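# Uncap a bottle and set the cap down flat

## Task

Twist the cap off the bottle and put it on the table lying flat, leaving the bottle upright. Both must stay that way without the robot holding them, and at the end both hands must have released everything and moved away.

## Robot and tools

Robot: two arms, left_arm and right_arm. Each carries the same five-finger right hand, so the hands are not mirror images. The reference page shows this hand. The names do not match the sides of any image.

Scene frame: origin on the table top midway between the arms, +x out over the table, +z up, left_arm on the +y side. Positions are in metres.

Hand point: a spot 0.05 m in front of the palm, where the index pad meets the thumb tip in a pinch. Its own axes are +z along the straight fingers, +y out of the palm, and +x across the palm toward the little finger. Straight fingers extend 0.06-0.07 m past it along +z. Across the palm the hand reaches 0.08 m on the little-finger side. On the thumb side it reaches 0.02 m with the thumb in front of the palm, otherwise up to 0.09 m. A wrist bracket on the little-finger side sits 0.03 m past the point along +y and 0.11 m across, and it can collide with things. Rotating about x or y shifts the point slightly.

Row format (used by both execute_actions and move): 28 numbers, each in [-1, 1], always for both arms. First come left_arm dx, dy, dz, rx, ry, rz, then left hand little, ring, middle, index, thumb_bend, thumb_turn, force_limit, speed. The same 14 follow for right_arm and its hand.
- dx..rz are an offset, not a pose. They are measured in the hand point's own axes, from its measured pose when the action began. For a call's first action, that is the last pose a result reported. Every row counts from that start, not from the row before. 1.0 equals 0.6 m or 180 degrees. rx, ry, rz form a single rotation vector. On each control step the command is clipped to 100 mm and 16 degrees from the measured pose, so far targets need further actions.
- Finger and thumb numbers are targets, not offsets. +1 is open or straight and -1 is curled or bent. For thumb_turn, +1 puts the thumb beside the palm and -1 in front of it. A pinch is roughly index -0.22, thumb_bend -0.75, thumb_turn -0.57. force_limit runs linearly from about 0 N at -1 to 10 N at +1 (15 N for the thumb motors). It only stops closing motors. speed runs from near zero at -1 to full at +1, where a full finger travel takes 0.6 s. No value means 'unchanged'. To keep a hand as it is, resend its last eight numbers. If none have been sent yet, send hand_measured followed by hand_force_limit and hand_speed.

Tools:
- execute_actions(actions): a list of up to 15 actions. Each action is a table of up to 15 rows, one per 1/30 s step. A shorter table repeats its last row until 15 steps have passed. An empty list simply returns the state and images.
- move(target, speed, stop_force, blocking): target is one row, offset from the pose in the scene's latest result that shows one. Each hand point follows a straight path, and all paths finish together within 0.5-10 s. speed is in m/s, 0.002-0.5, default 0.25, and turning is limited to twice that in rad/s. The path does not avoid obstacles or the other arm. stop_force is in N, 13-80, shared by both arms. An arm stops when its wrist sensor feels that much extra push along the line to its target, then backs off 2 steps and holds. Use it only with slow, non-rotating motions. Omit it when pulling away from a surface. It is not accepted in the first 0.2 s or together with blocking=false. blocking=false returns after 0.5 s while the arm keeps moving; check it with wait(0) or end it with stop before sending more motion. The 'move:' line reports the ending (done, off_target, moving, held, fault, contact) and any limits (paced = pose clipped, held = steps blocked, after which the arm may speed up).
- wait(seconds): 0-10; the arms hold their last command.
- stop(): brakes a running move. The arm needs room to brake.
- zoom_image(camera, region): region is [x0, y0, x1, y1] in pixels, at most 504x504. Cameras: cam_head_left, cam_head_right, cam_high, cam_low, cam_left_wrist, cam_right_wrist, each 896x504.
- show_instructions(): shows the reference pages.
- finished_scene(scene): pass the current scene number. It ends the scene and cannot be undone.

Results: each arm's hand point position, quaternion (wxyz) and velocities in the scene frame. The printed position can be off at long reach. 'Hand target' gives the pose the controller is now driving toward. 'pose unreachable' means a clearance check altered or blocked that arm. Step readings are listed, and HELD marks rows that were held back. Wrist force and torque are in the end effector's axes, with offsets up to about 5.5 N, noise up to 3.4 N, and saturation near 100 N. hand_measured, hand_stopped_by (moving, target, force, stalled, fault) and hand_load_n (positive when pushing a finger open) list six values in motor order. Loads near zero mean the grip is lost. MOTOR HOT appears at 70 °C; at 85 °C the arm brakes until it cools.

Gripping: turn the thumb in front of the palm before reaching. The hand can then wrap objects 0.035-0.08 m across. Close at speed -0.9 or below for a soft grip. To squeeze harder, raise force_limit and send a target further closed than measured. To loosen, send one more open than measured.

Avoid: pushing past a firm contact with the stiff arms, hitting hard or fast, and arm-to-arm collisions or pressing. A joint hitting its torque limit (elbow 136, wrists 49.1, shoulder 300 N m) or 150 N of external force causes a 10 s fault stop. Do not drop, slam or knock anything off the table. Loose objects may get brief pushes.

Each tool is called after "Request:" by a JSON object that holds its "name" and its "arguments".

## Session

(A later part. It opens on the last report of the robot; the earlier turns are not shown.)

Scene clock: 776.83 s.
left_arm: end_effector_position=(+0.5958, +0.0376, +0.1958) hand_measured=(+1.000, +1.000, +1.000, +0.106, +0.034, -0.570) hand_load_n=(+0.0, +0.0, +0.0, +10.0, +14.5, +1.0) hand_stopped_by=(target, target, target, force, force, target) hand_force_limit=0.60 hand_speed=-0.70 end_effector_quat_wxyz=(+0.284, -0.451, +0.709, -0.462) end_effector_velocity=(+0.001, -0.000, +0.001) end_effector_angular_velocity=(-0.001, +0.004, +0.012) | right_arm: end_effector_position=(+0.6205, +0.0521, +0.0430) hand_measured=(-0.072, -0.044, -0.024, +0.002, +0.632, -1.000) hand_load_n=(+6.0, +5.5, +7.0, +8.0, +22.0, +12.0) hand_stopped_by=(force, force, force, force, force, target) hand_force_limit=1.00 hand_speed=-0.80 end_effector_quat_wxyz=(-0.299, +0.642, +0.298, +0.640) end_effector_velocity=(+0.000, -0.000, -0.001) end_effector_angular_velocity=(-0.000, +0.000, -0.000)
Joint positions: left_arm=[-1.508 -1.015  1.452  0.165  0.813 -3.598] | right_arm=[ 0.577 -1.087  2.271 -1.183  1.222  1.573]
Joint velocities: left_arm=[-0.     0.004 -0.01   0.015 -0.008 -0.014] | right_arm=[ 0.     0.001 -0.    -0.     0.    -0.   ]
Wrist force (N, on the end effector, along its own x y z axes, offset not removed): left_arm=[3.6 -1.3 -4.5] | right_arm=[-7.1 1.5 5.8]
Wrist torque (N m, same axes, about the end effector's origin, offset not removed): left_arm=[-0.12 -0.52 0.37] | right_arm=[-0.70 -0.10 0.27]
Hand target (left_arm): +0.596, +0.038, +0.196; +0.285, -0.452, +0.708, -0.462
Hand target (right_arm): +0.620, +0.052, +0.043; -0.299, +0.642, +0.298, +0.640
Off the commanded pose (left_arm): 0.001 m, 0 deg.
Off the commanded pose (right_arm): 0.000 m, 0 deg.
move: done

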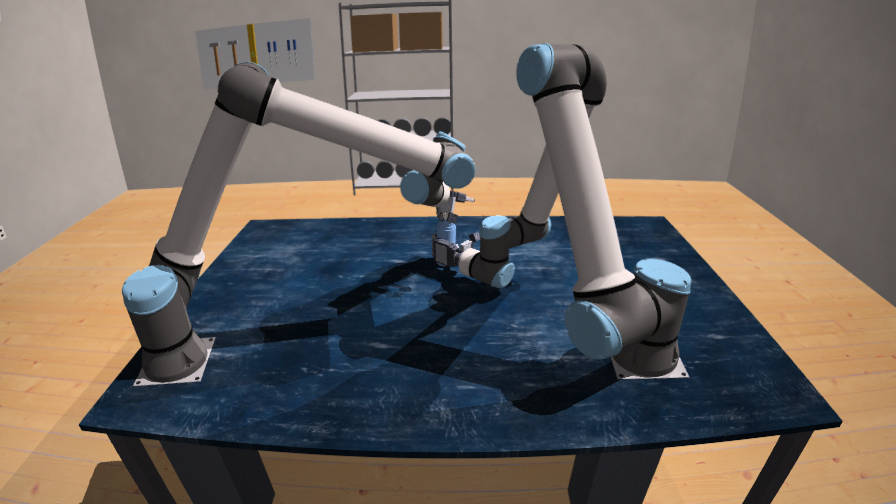

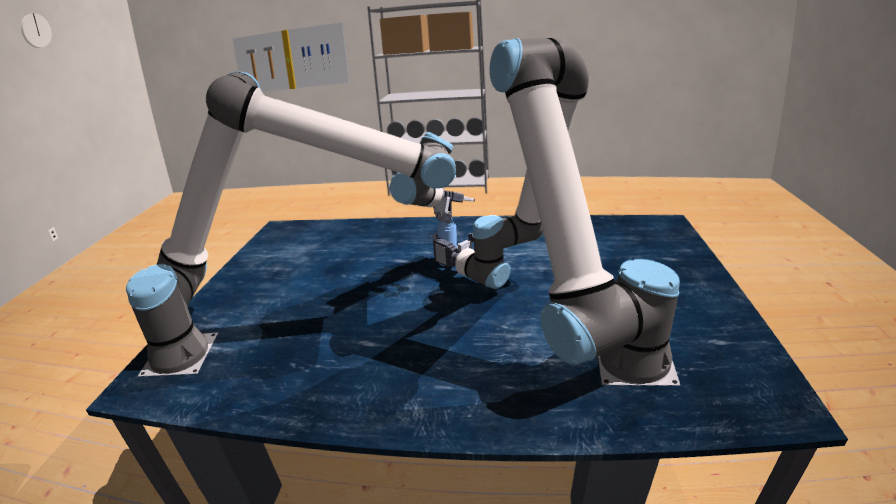

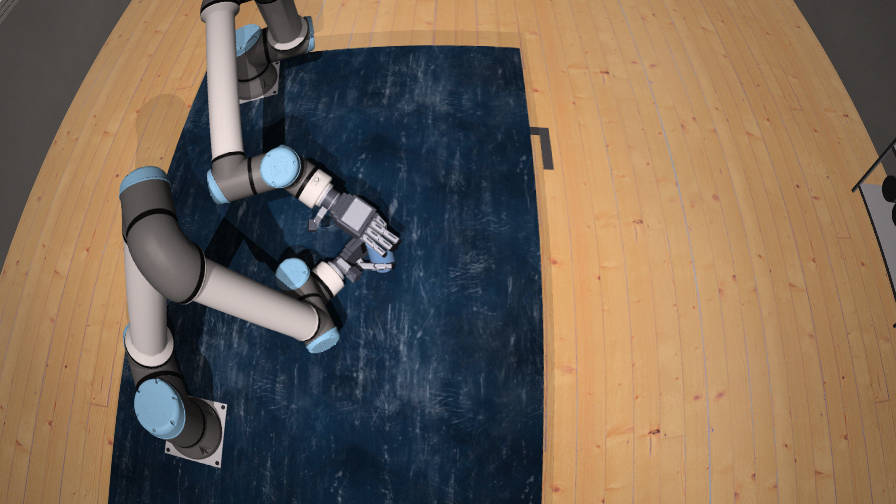

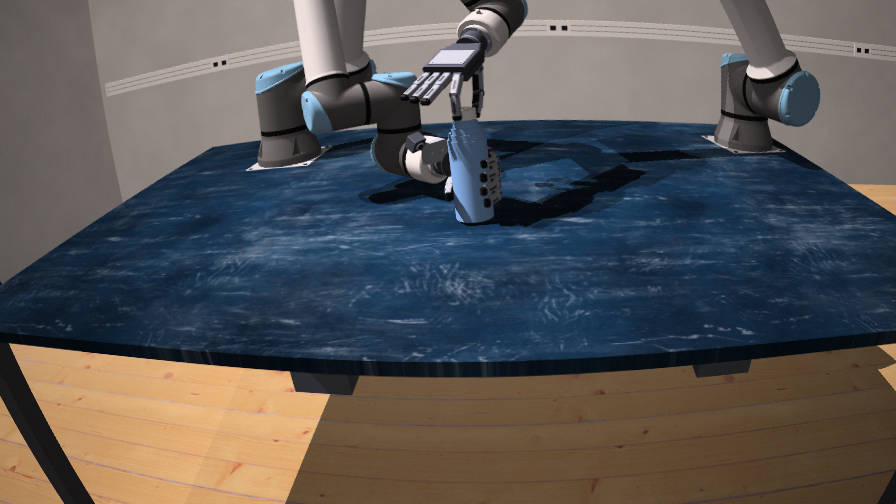

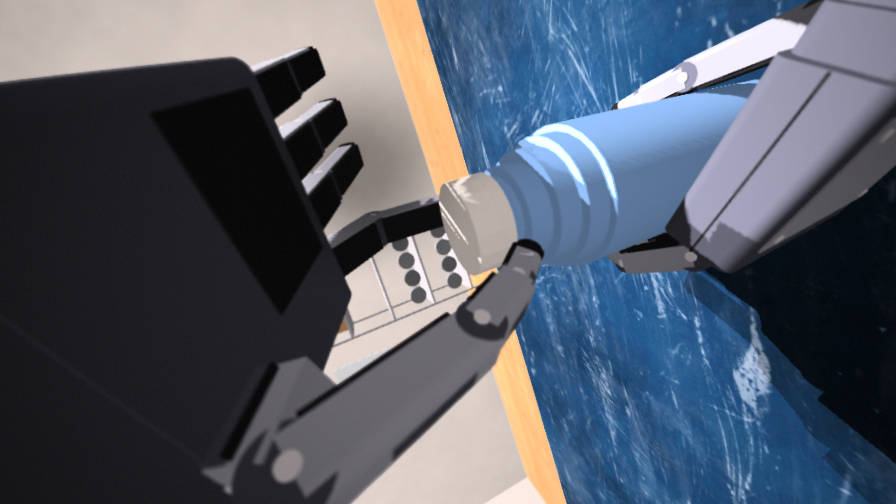

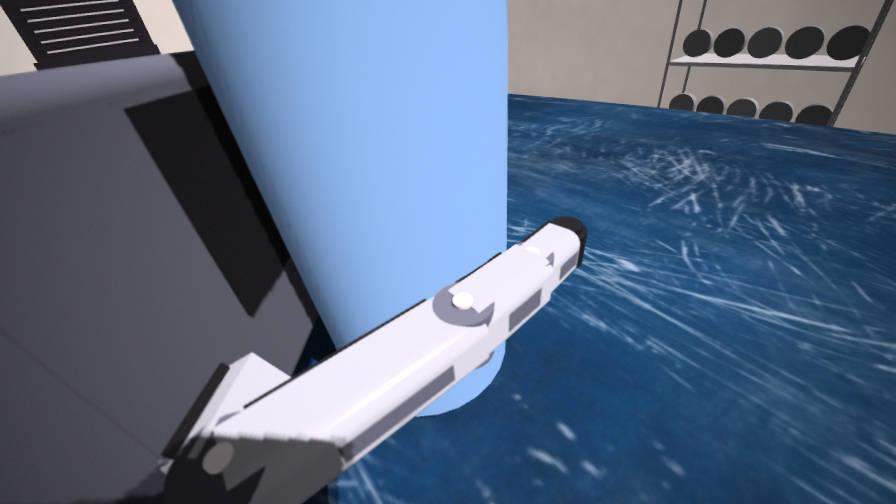

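Request:
{"name": "execute_actions", "arguments": {"actions": [[[0,0,0,0,0,0, 1,1,1,0.3,0.4,-0.57,0.6,0.5, 0,0,0,0,0,0, -1,-1,-1,-1,0.0,-1,1,-0.8]]]}}

Request:
{"name": "move", "arguments": {"target": [-0.0046,-0.0014,0.001,0,0.4278,0.1998, 1,1,1,0.3,0.4,-0.57,0.6,0.5, 0,0,0,0,0,0, -1,-1,-1,-1,0.0,-1,1,-0.8], "speed": 0.4}}

Request:
{"name": "zoom_image", "arguments": {"camera": "cam_low", "region": [400,40,540,160]}}

Request:
{"name": "move", "arguments": {"target": [0,0,0,0,0,0, 1,1,1,-0.5,-0.5,-0.57,0.6,-0.7, 0,0,0,0,0,0, -1,-1,-1,-1,0.0,-1,1,-0.8]}}

Request:
{"name": "move", "arguments": {"target": [0.002,-0.0039,0.0031,0,-0.4278,-0.1998, 1,1,1,-0.5,-0.5,-0.57,0.6,-0.7, 0,0,0,0,0,0, -1,-1,-1,-1,0.0,-1,1,-0.8], "speed": 0.35}}

Scene clock: 791.13 s.
left_arm: end_effector_position=(+0.5957, +0.0375, +0.1958) hand_measured=(+1.000, +1.000, +1.000, +0.300, +0.400, -0.570) hand_load_n=(+0.0, +0.0, +0.0, +0.0, +0.0, +0.0) hand_stopped_by=(target, target, target, target, target, target) hand_force_limit=0.60 hand_speed=0.50 end_effector_quat_wxyz=(+0.284, -0.451, +0.709, -0.462) end_effector_velocity=(+0.000, -0.000, +0.000) end_effector_angular_velocity=(+0.000, -0.000, +0.000) | right_arm: end_effector_position=(+0.6205, +0.0521, +0.0430) hand_measured=(-0.072, -0.044, -0.024, +0.002, +0.632, -1.000) hand_load_n=(+7.0, +6.0, +7.0, +7.0, +22.5, +10.5) hand_stopped_by=(force, force, force, force, force, target) hand_force_limit=1.00 hand_speed=-0.80 end_effector_quat_wxyz=(-0.299, +0.642, +0.298, +0.640) end_effector_velocity=(-0.000, -0.000, -0.000) end_effector_angular_velocity=(-0.002, -0.001, +0.001)
Joint positions: left_arm=[-1.508 -1.015  1.452  0.165  0.813 -3.598] | right_arm=[ 0.577 -1.087  2.271 -1.183  1.222  1.573]
Joint velocities: left_arm=[ 0.     0.    -0.001  0.    -0.     0.   ] | right_arm=[ 0.    -0.     0.     0.    -0.001 -0.002]
Wrist force (N, on the end effector, along its own x y z axes, offset not removed): left_arm=[-2.6 -0.2 -0.6] | right_arm=[4.9 -3.3 2.3]
Wrist torque (N m, same axes, about the end effector's origin, offset not removed): left_arm=[0.10 0.25 -0.17] | right_arm=[-0.60 -0.78 -0.24]
Hand target (left_arm): +0.596, +0.038, +0.196; +0.284, -0.451, +0.709, -0.462
Hand target (right_arm): +0.620, +0.052, +0.043; -0.299, +0.642, +0.298, +0.640
Off the commanded pose (left_arm): 0.000 m, 0 deg.
Off the commanded pose (right_arm): 0.000 m, 0 deg.
Step readings (end_effector_position):
0: left_arm (+0.5958, +0.0376, +0.1957) | right_arm (+0.6205, +0.0521, +0.0430)
1: left_arm (+0.5958, +0.0376, +0.1957) | right_arm (+0.6205, +0.0521, +0.0430)
2: left_arm (+0.5958, +0.0376, +0.1957) | right_arm (+0.6205, +0.0521, +0.0430)
4: left_arm (+0.5958, +0.0376, +0.1957) | right_arm (+0.6205, +0.0521, +0.0430)
8: left_arm (+0.5957, +0.0376, +0.1957) | right_arm (+0.6205, +0.0521, +0.0430)
15: end_effector_position above

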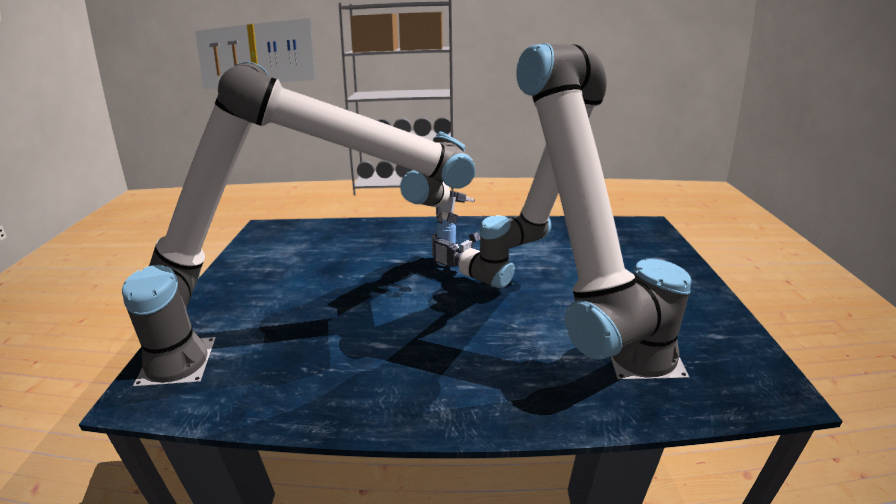

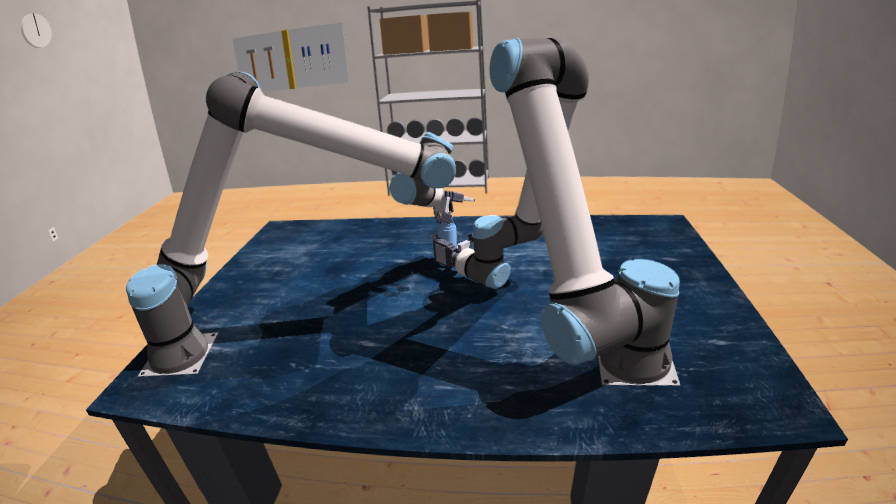

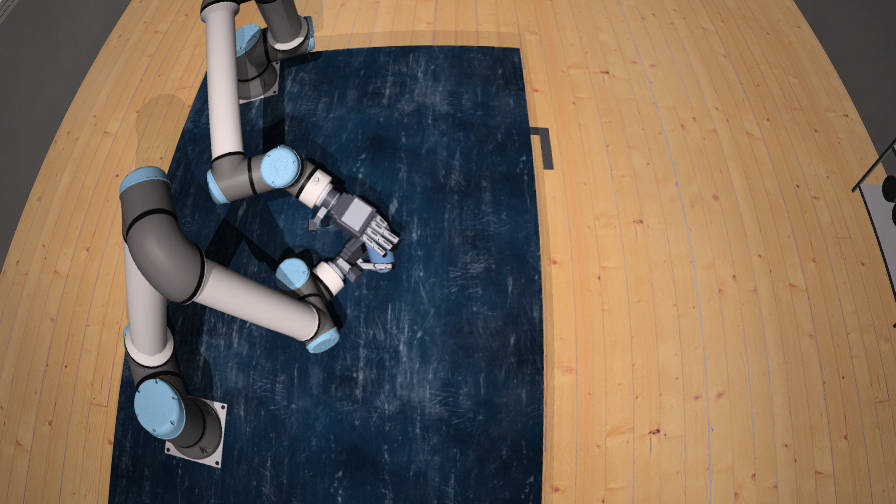

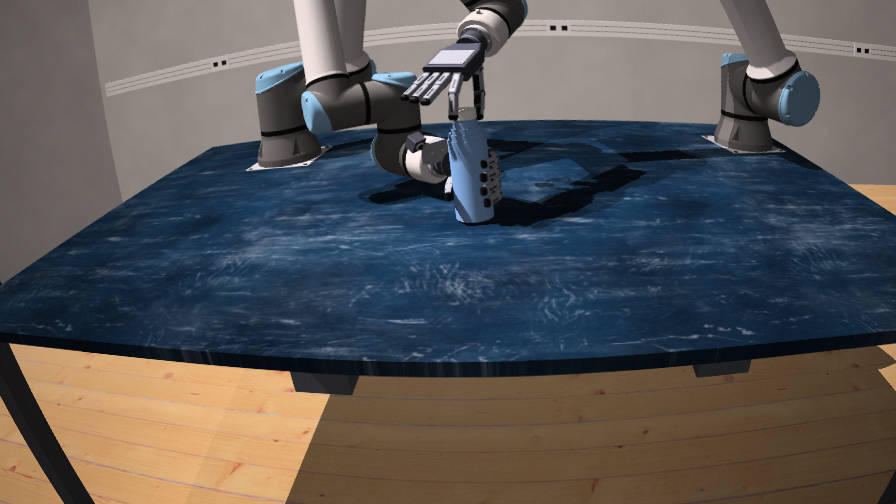

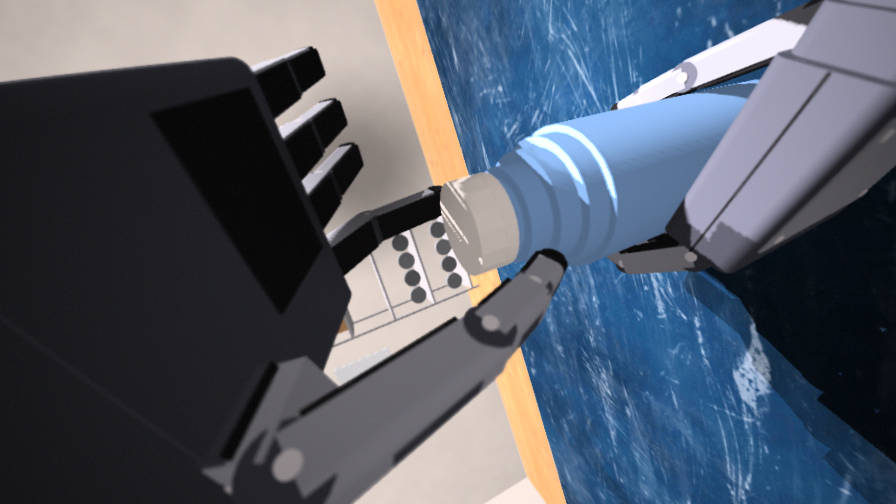

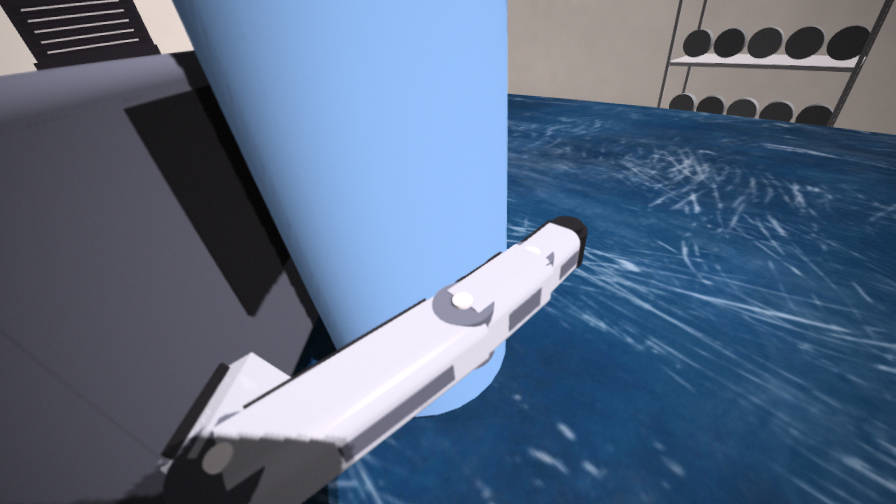

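Scene clock: 793.67 s.
left_arm: end_effector_position=(+0.5981, +0.0398, +0.1960) hand_measured=(+1.000, +1.000, +1.000, +0.300, +0.400, -0.570) hand_load_n=(+0.0, +0.0, +0.0, +0.0, +0.0, +0.0) hand_stopped_by=(target, target, target, target, target, target) hand_force_limit=0.60 hand_speed=0.50 end_effector_quat_wxyz=(-0.092, +0.152, +0.826, -0.535) end_effector_velocity=(-0.001, -0.000, -0.001) end_effector_angular_velocity=(+0.006, -0.001, -0.014) | right_arm: end_effector_position=(+0.6205, +0.0521, +0.0430) hand_measured=(-0.072, -0.044, -0.024, +0.002, +0.632, -1.000) hand_load_n=(+7.0, +6.0, +7.0, +7.0, +22.5, +10.5) hand_stopped_by=(force, force, force, force, force, target) hand_force_limit=1.00 hand_speed=-0.80 end_effector_quat_wxyz=(-0.299, +0.642, +0.298, +0.640) end_effector_velocity=(-0.000, +0.000, -0.000) end_effector_angular_velocity=(+0.001, +0.001, +0.002)
Joint positions: left_arm=[-1.131 -0.932  1.326  0.295  2.44  -2.568] | right_arm=[ 0.577 -1.087  2.271 -1.183  1.222  1.573]
Joint velocities: left_arm=[ 0.     0.008 -0.012  0.023  0.008  0.019] | right_arm=[-0.     0.001 -0.     0.    -0.002  0.001]
Wrist force (N, on the end effector, along its own x y z axes, offset not removed): left_arm=[0.3 -0.3 -2.1] | right_arm=[3.9 -0.1 -3.3]
Wrist torque (N m, same axes, about the end effector's origin, offset not removed): left_arm=[0.26 -0.22 0.14] | right_arm=[0.20 -0.39 -0.11]
Hand target (left_arm): +0.598, +0.040, +0.196; -0.092, +0.153, +0.826, -0.535
Hand target (right_arm): +0.620, +0.052, +0.043; -0.299, +0.642, +0.298, +0.640
Off the commanded pose (left_arm): 0.000 m, 0 deg.
Off the commanded pose (right_arm): 0.000 m, 0 deg.
move: done

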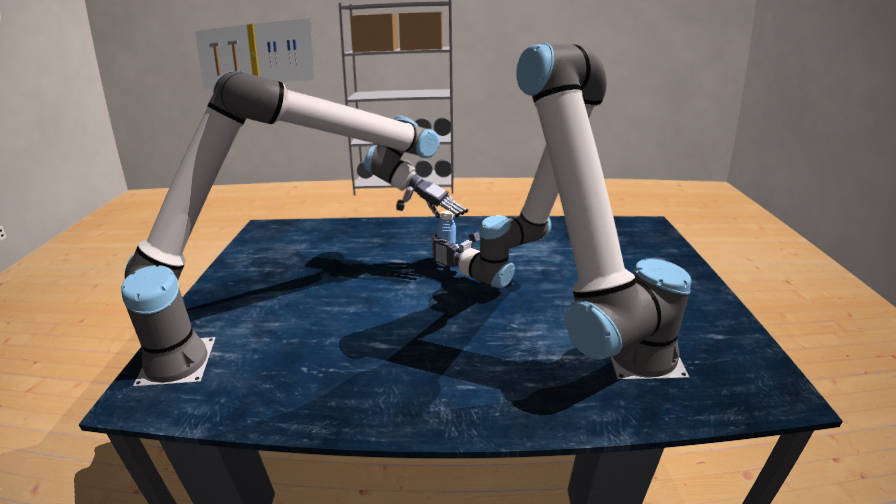

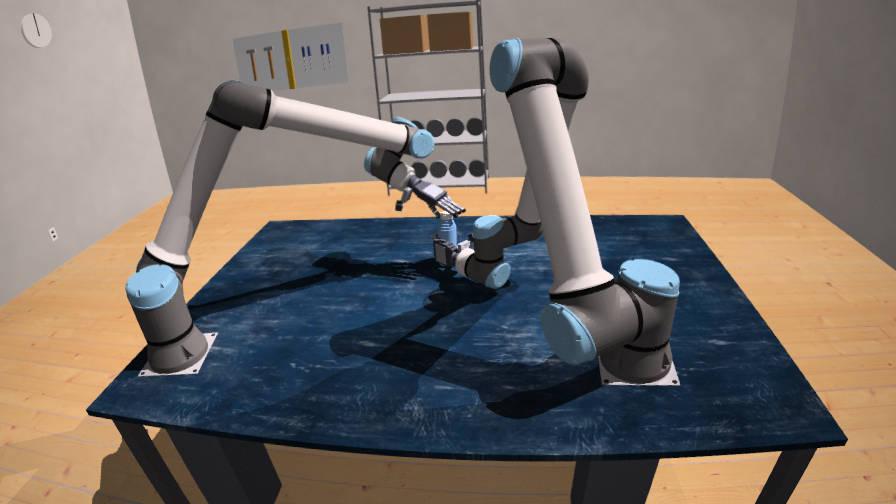

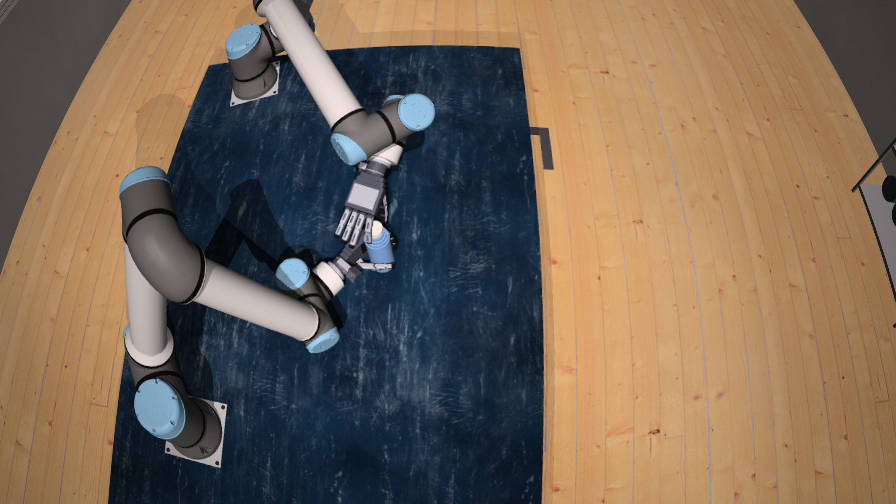

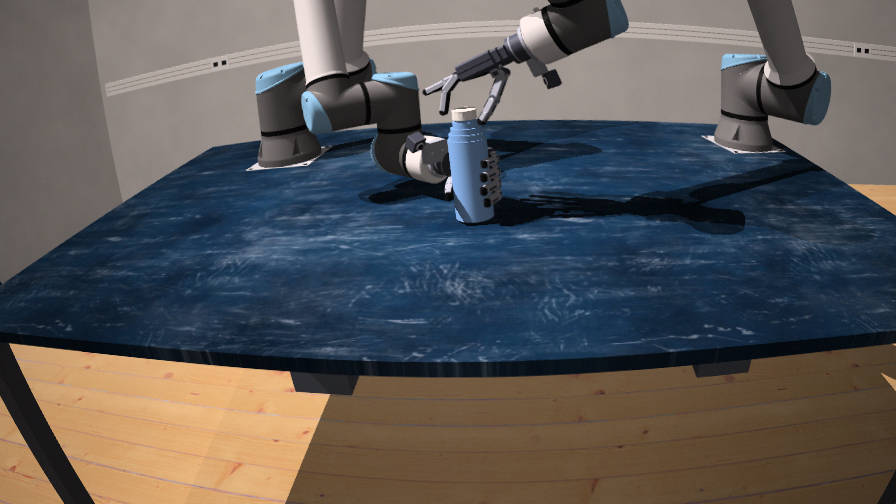

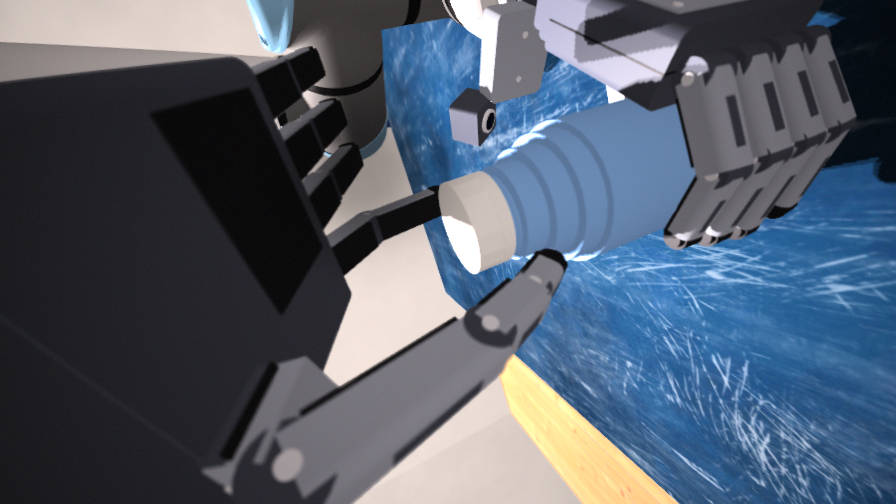

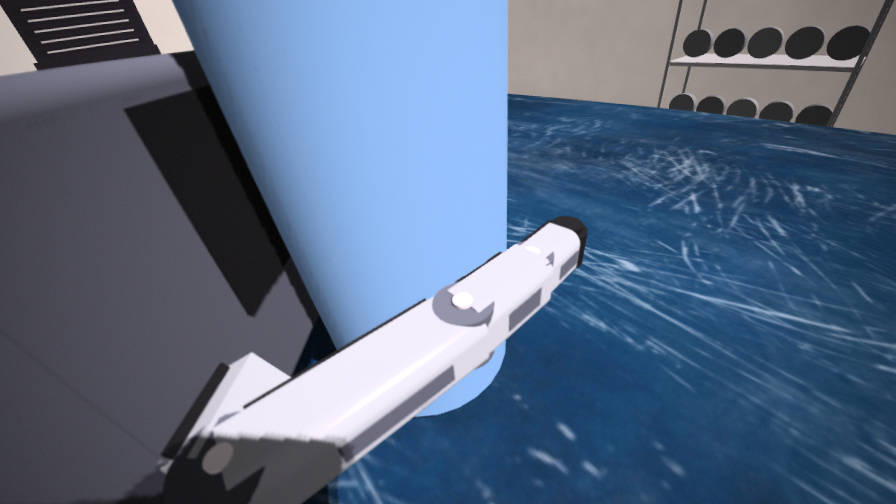

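Region (400, 40, 540, 160) of cam_low's 896x504 image, scaled by 3.600, with more detail than that image has; it fills the top 432 rows of this view, and the rest is white.

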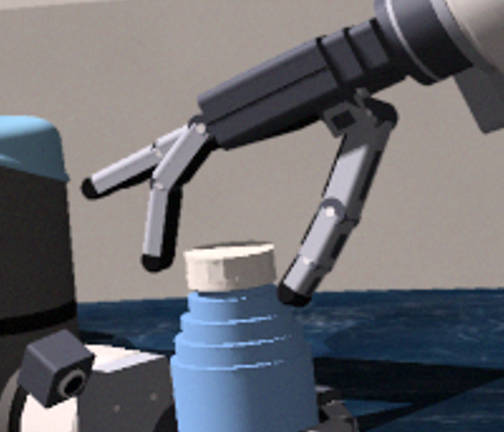

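Scene clock: 795.17 s.
left_arm: end_effector_position=(+0.5981, +0.0398, +0.1960) hand_measured=(+1.000, +1.000, +1.000, +0.106, +0.042, -0.570) hand_load_n=(+0.0, +0.0, +0.0, +14.5, +11.0, +1.0) hand_stopped_by=(target, target, target, force, force, target) hand_force_limit=0.60 hand_speed=-0.70 end_effector_quat_wxyz=(-0.092, +0.152, +0.826, -0.535) end_effector_velocity=(+0.000, +0.000, +0.001) end_effector_angular_velocity=(-0.000, -0.001, +0.001) | right_arm: end_effector_position=(+0.6205, +0.0521, +0.0430) hand_measured=(-0.072, -0.044, -0.024, +0.002, +0.632, -1.000) hand_load_n=(+10.5, +8.5, +7.0, +6.0, +22.5, +7.0) hand_stopped_by=(force, force, force, force, force, target) hand_force_limit=1.00 hand_speed=-0.80 end_effector_quat_wxyz=(-0.299, +0.642, +0.298, +0.640) end_effector_velocity=(-0.001, +0.000, -0.002) end_effector_angular_velocity=(-0.000, +0.004, +0.001)
Joint positions: left_arm=[-1.131 -0.932  1.326  0.295  2.44  -2.568] | right_arm=[ 0.577 -1.087  2.271 -1.183  1.222  1.573]
Joint velocities: left_arm=[ 0.    -0.001  0.     0.    -0.001  0.   ] | right_arm=[ 0.     0.003  0.     0.    -0.001  0.002]
Wrist force (N, on the end effector, along its own x y z axes, offset not removed): left_arm=[-1.3 -2.8 0.7] | right_arm=[-5.6 -5.8 4.6]
Wrist torque (N m, same axes, about the end effector's origin, offset not removed): left_arm=[0.55 0.30 0.14] | right_arm=[-0.43 0.08 -1.03]
Hand target (left_arm): +0.598, +0.040, +0.196; -0.092, +0.152, +0.826, -0.535
Hand target (right_arm): +0.620, +0.052, +0.043; -0.299, +0.642, +0.298, +0.640
Off the commanded pose (left_arm): 0.000 m, 0 deg.
Off the commanded pose (right_arm): 0.000 m, 0 deg.
move: done

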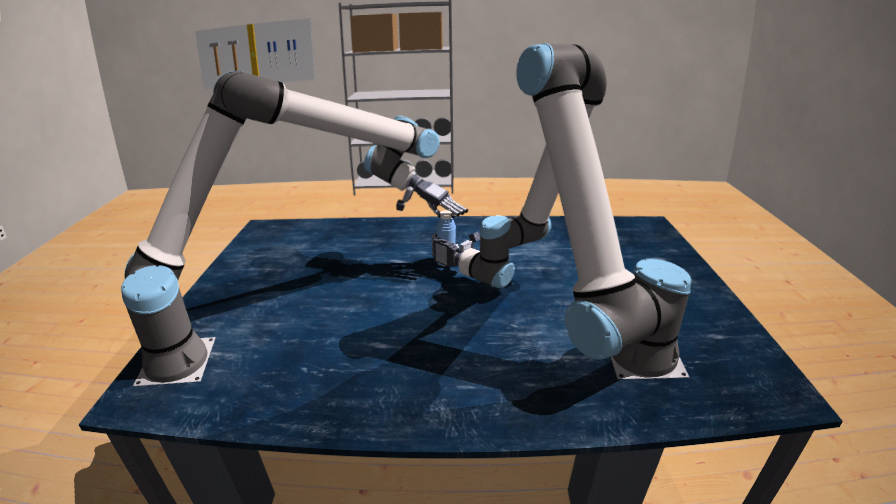

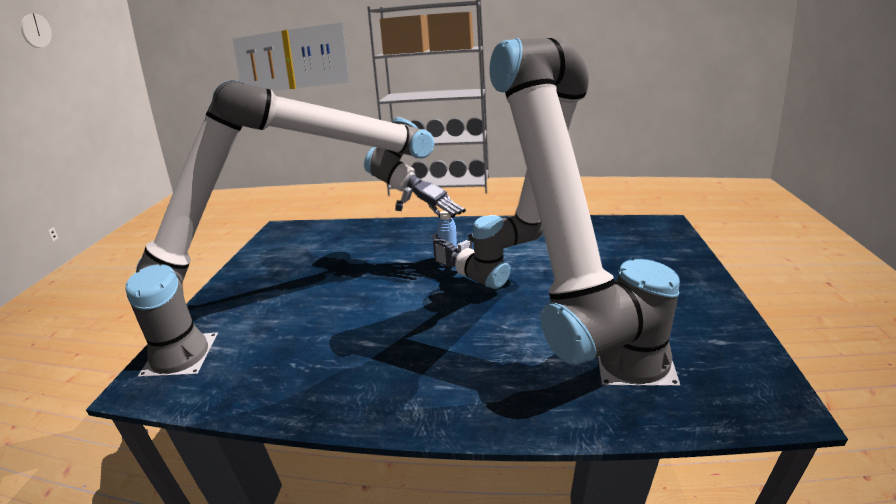

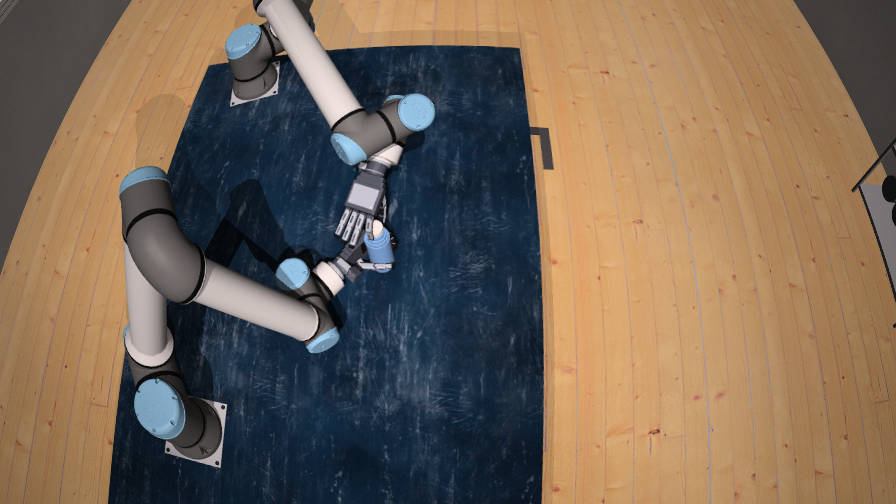

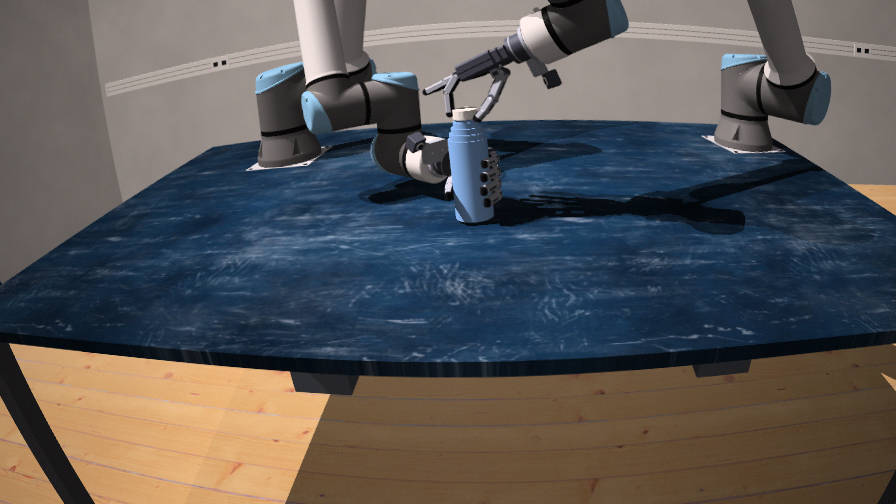

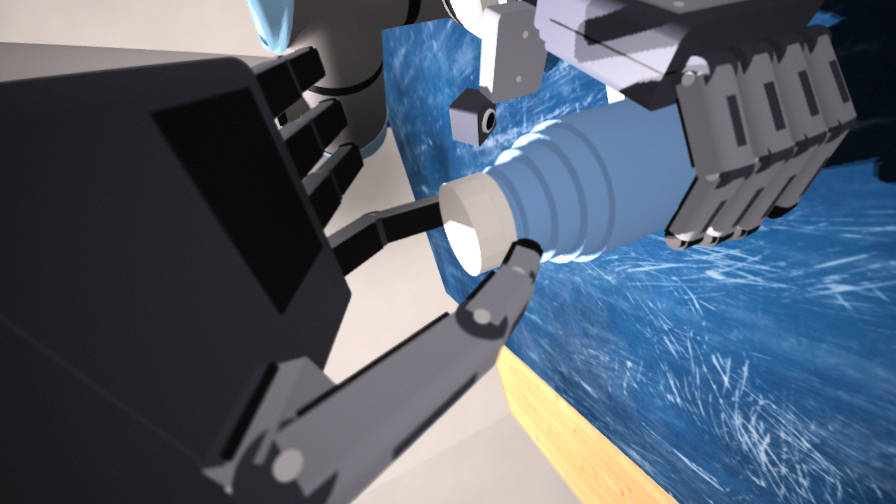

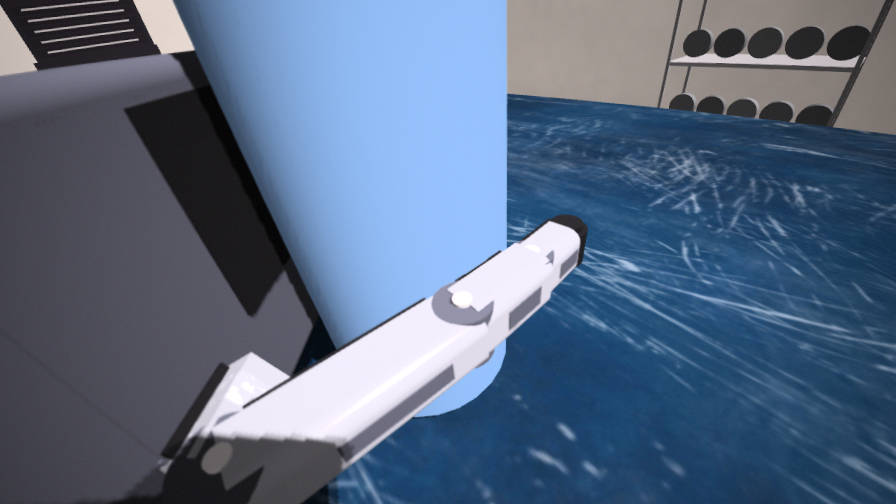

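Scene clock: 797.90 s.
left_arm: end_effector_position=(+0.5956, +0.0376, +0.1977) hand_measured=(+1.000, +1.000, +1.000, +0.106, +0.042, -0.570) hand_load_n=(+0.0, +0.0, +0.0, +10.0, +13.5, +0.0) hand_stopped_by=(target, target, target, force, force, target) hand_force_limit=0.60 hand_speed=-0.70 end_effector_quat_wxyz=(+0.284, -0.451, +0.708, -0.463) end_effector_velocity=(+0.000, -0.000, +0.000) end_effector_angular_velocity=(+0.002, +0.004, +0.010) | right_arm: end_effector_position=(+0.6205, +0.0521, +0.0430) hand_measured=(-0.072, -0.044, -0.024, +0.002, +0.632, -1.000) hand_load_n=(+6.5, +6.0, +7.0, +7.5, +22.0, +11.0) hand_stopped_by=(force, force, force, force, force, target) hand_force_limit=1.00 hand_speed=-0.80 end_effector_quat_wxyz=(-0.299, +0.642, +0.298, +0.640) end_effector_velocity=(-0.000, -0.001, -0.000) end_effector_angular_velocity=(+0.001, +0.001, -0.001)
Joint positions: left_arm=[-1.508 -1.017  1.451  0.166  0.812 -3.598] | right_arm=[ 0.577 -1.087  2.271 -1.183  1.222  1.573]
Joint velocities: left_arm=[-0.001  0.005 -0.009  0.016 -0.008 -0.012] | right_arm=[-0.    -0.     0.001 -0.     0.001  0.001]
Wrist force (N, on the end effector, along its own x y z axes, offset not removed): left_arm=[2.3 -0.6 -4.9] | right_arm=[1.9 -1.6 2.4]
Wrist torque (N m, same axes, about the end effector's origin, offset not removed): left_arm=[0.02 -0.03 0.11] | right_arm=[-0.67 -0.49 0.38]
Hand target (left_arm): +0.596, +0.038, +0.198; +0.284, -0.452, +0.708, -0.462
Hand target (right_arm): +0.620, +0.052, +0.043; -0.299, +0.642, +0.298, +0.640
Off the commanded pose (left_arm): 0.001 m, 0 deg.
Off the commanded pose (right_arm): 0.000 m, 0 deg.
move: done

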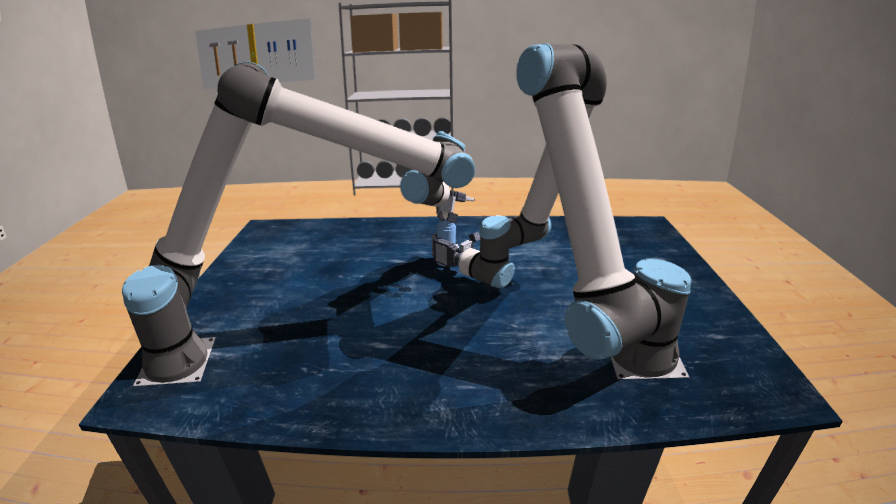

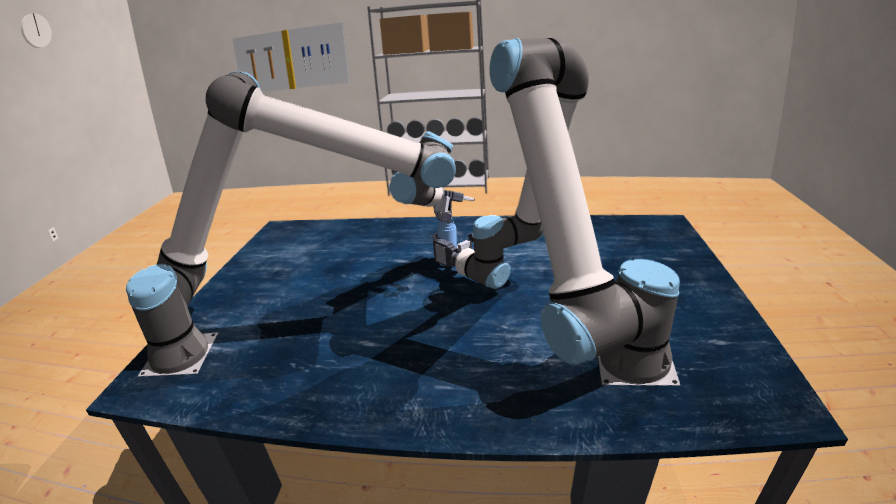

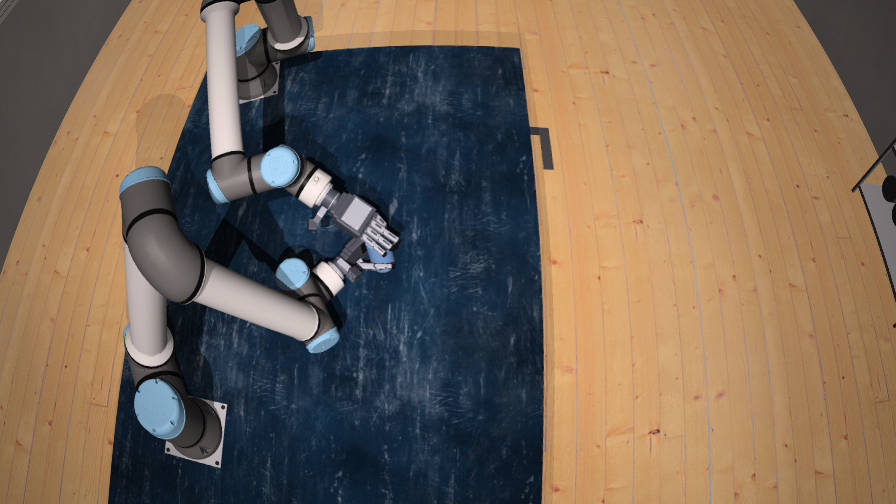

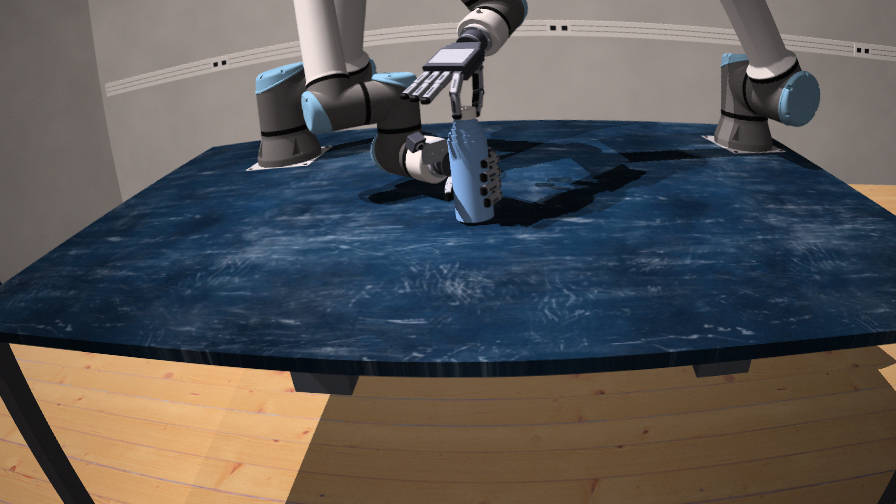

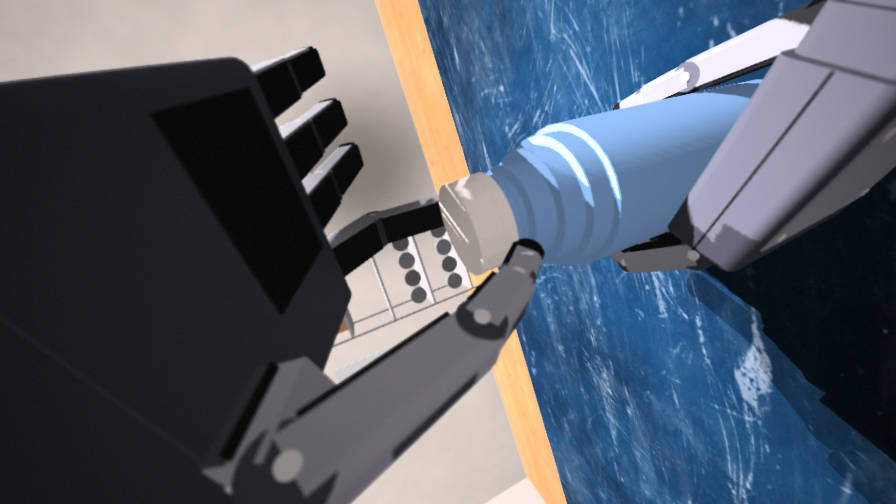

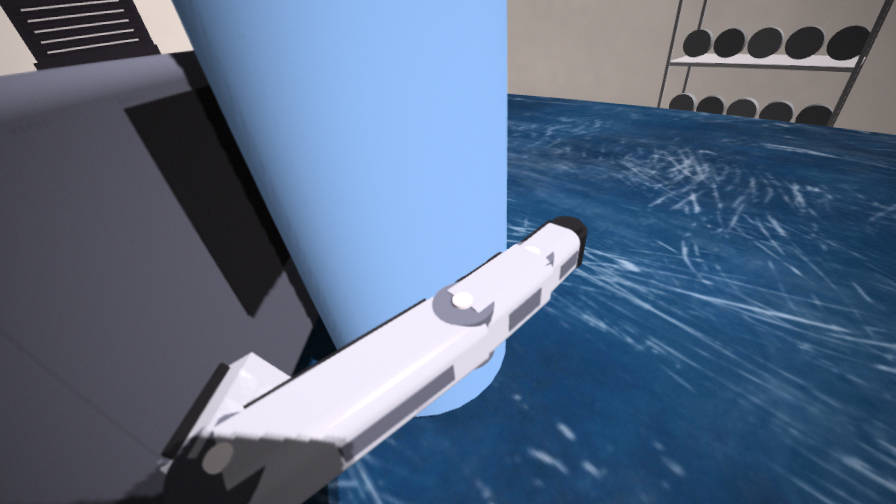

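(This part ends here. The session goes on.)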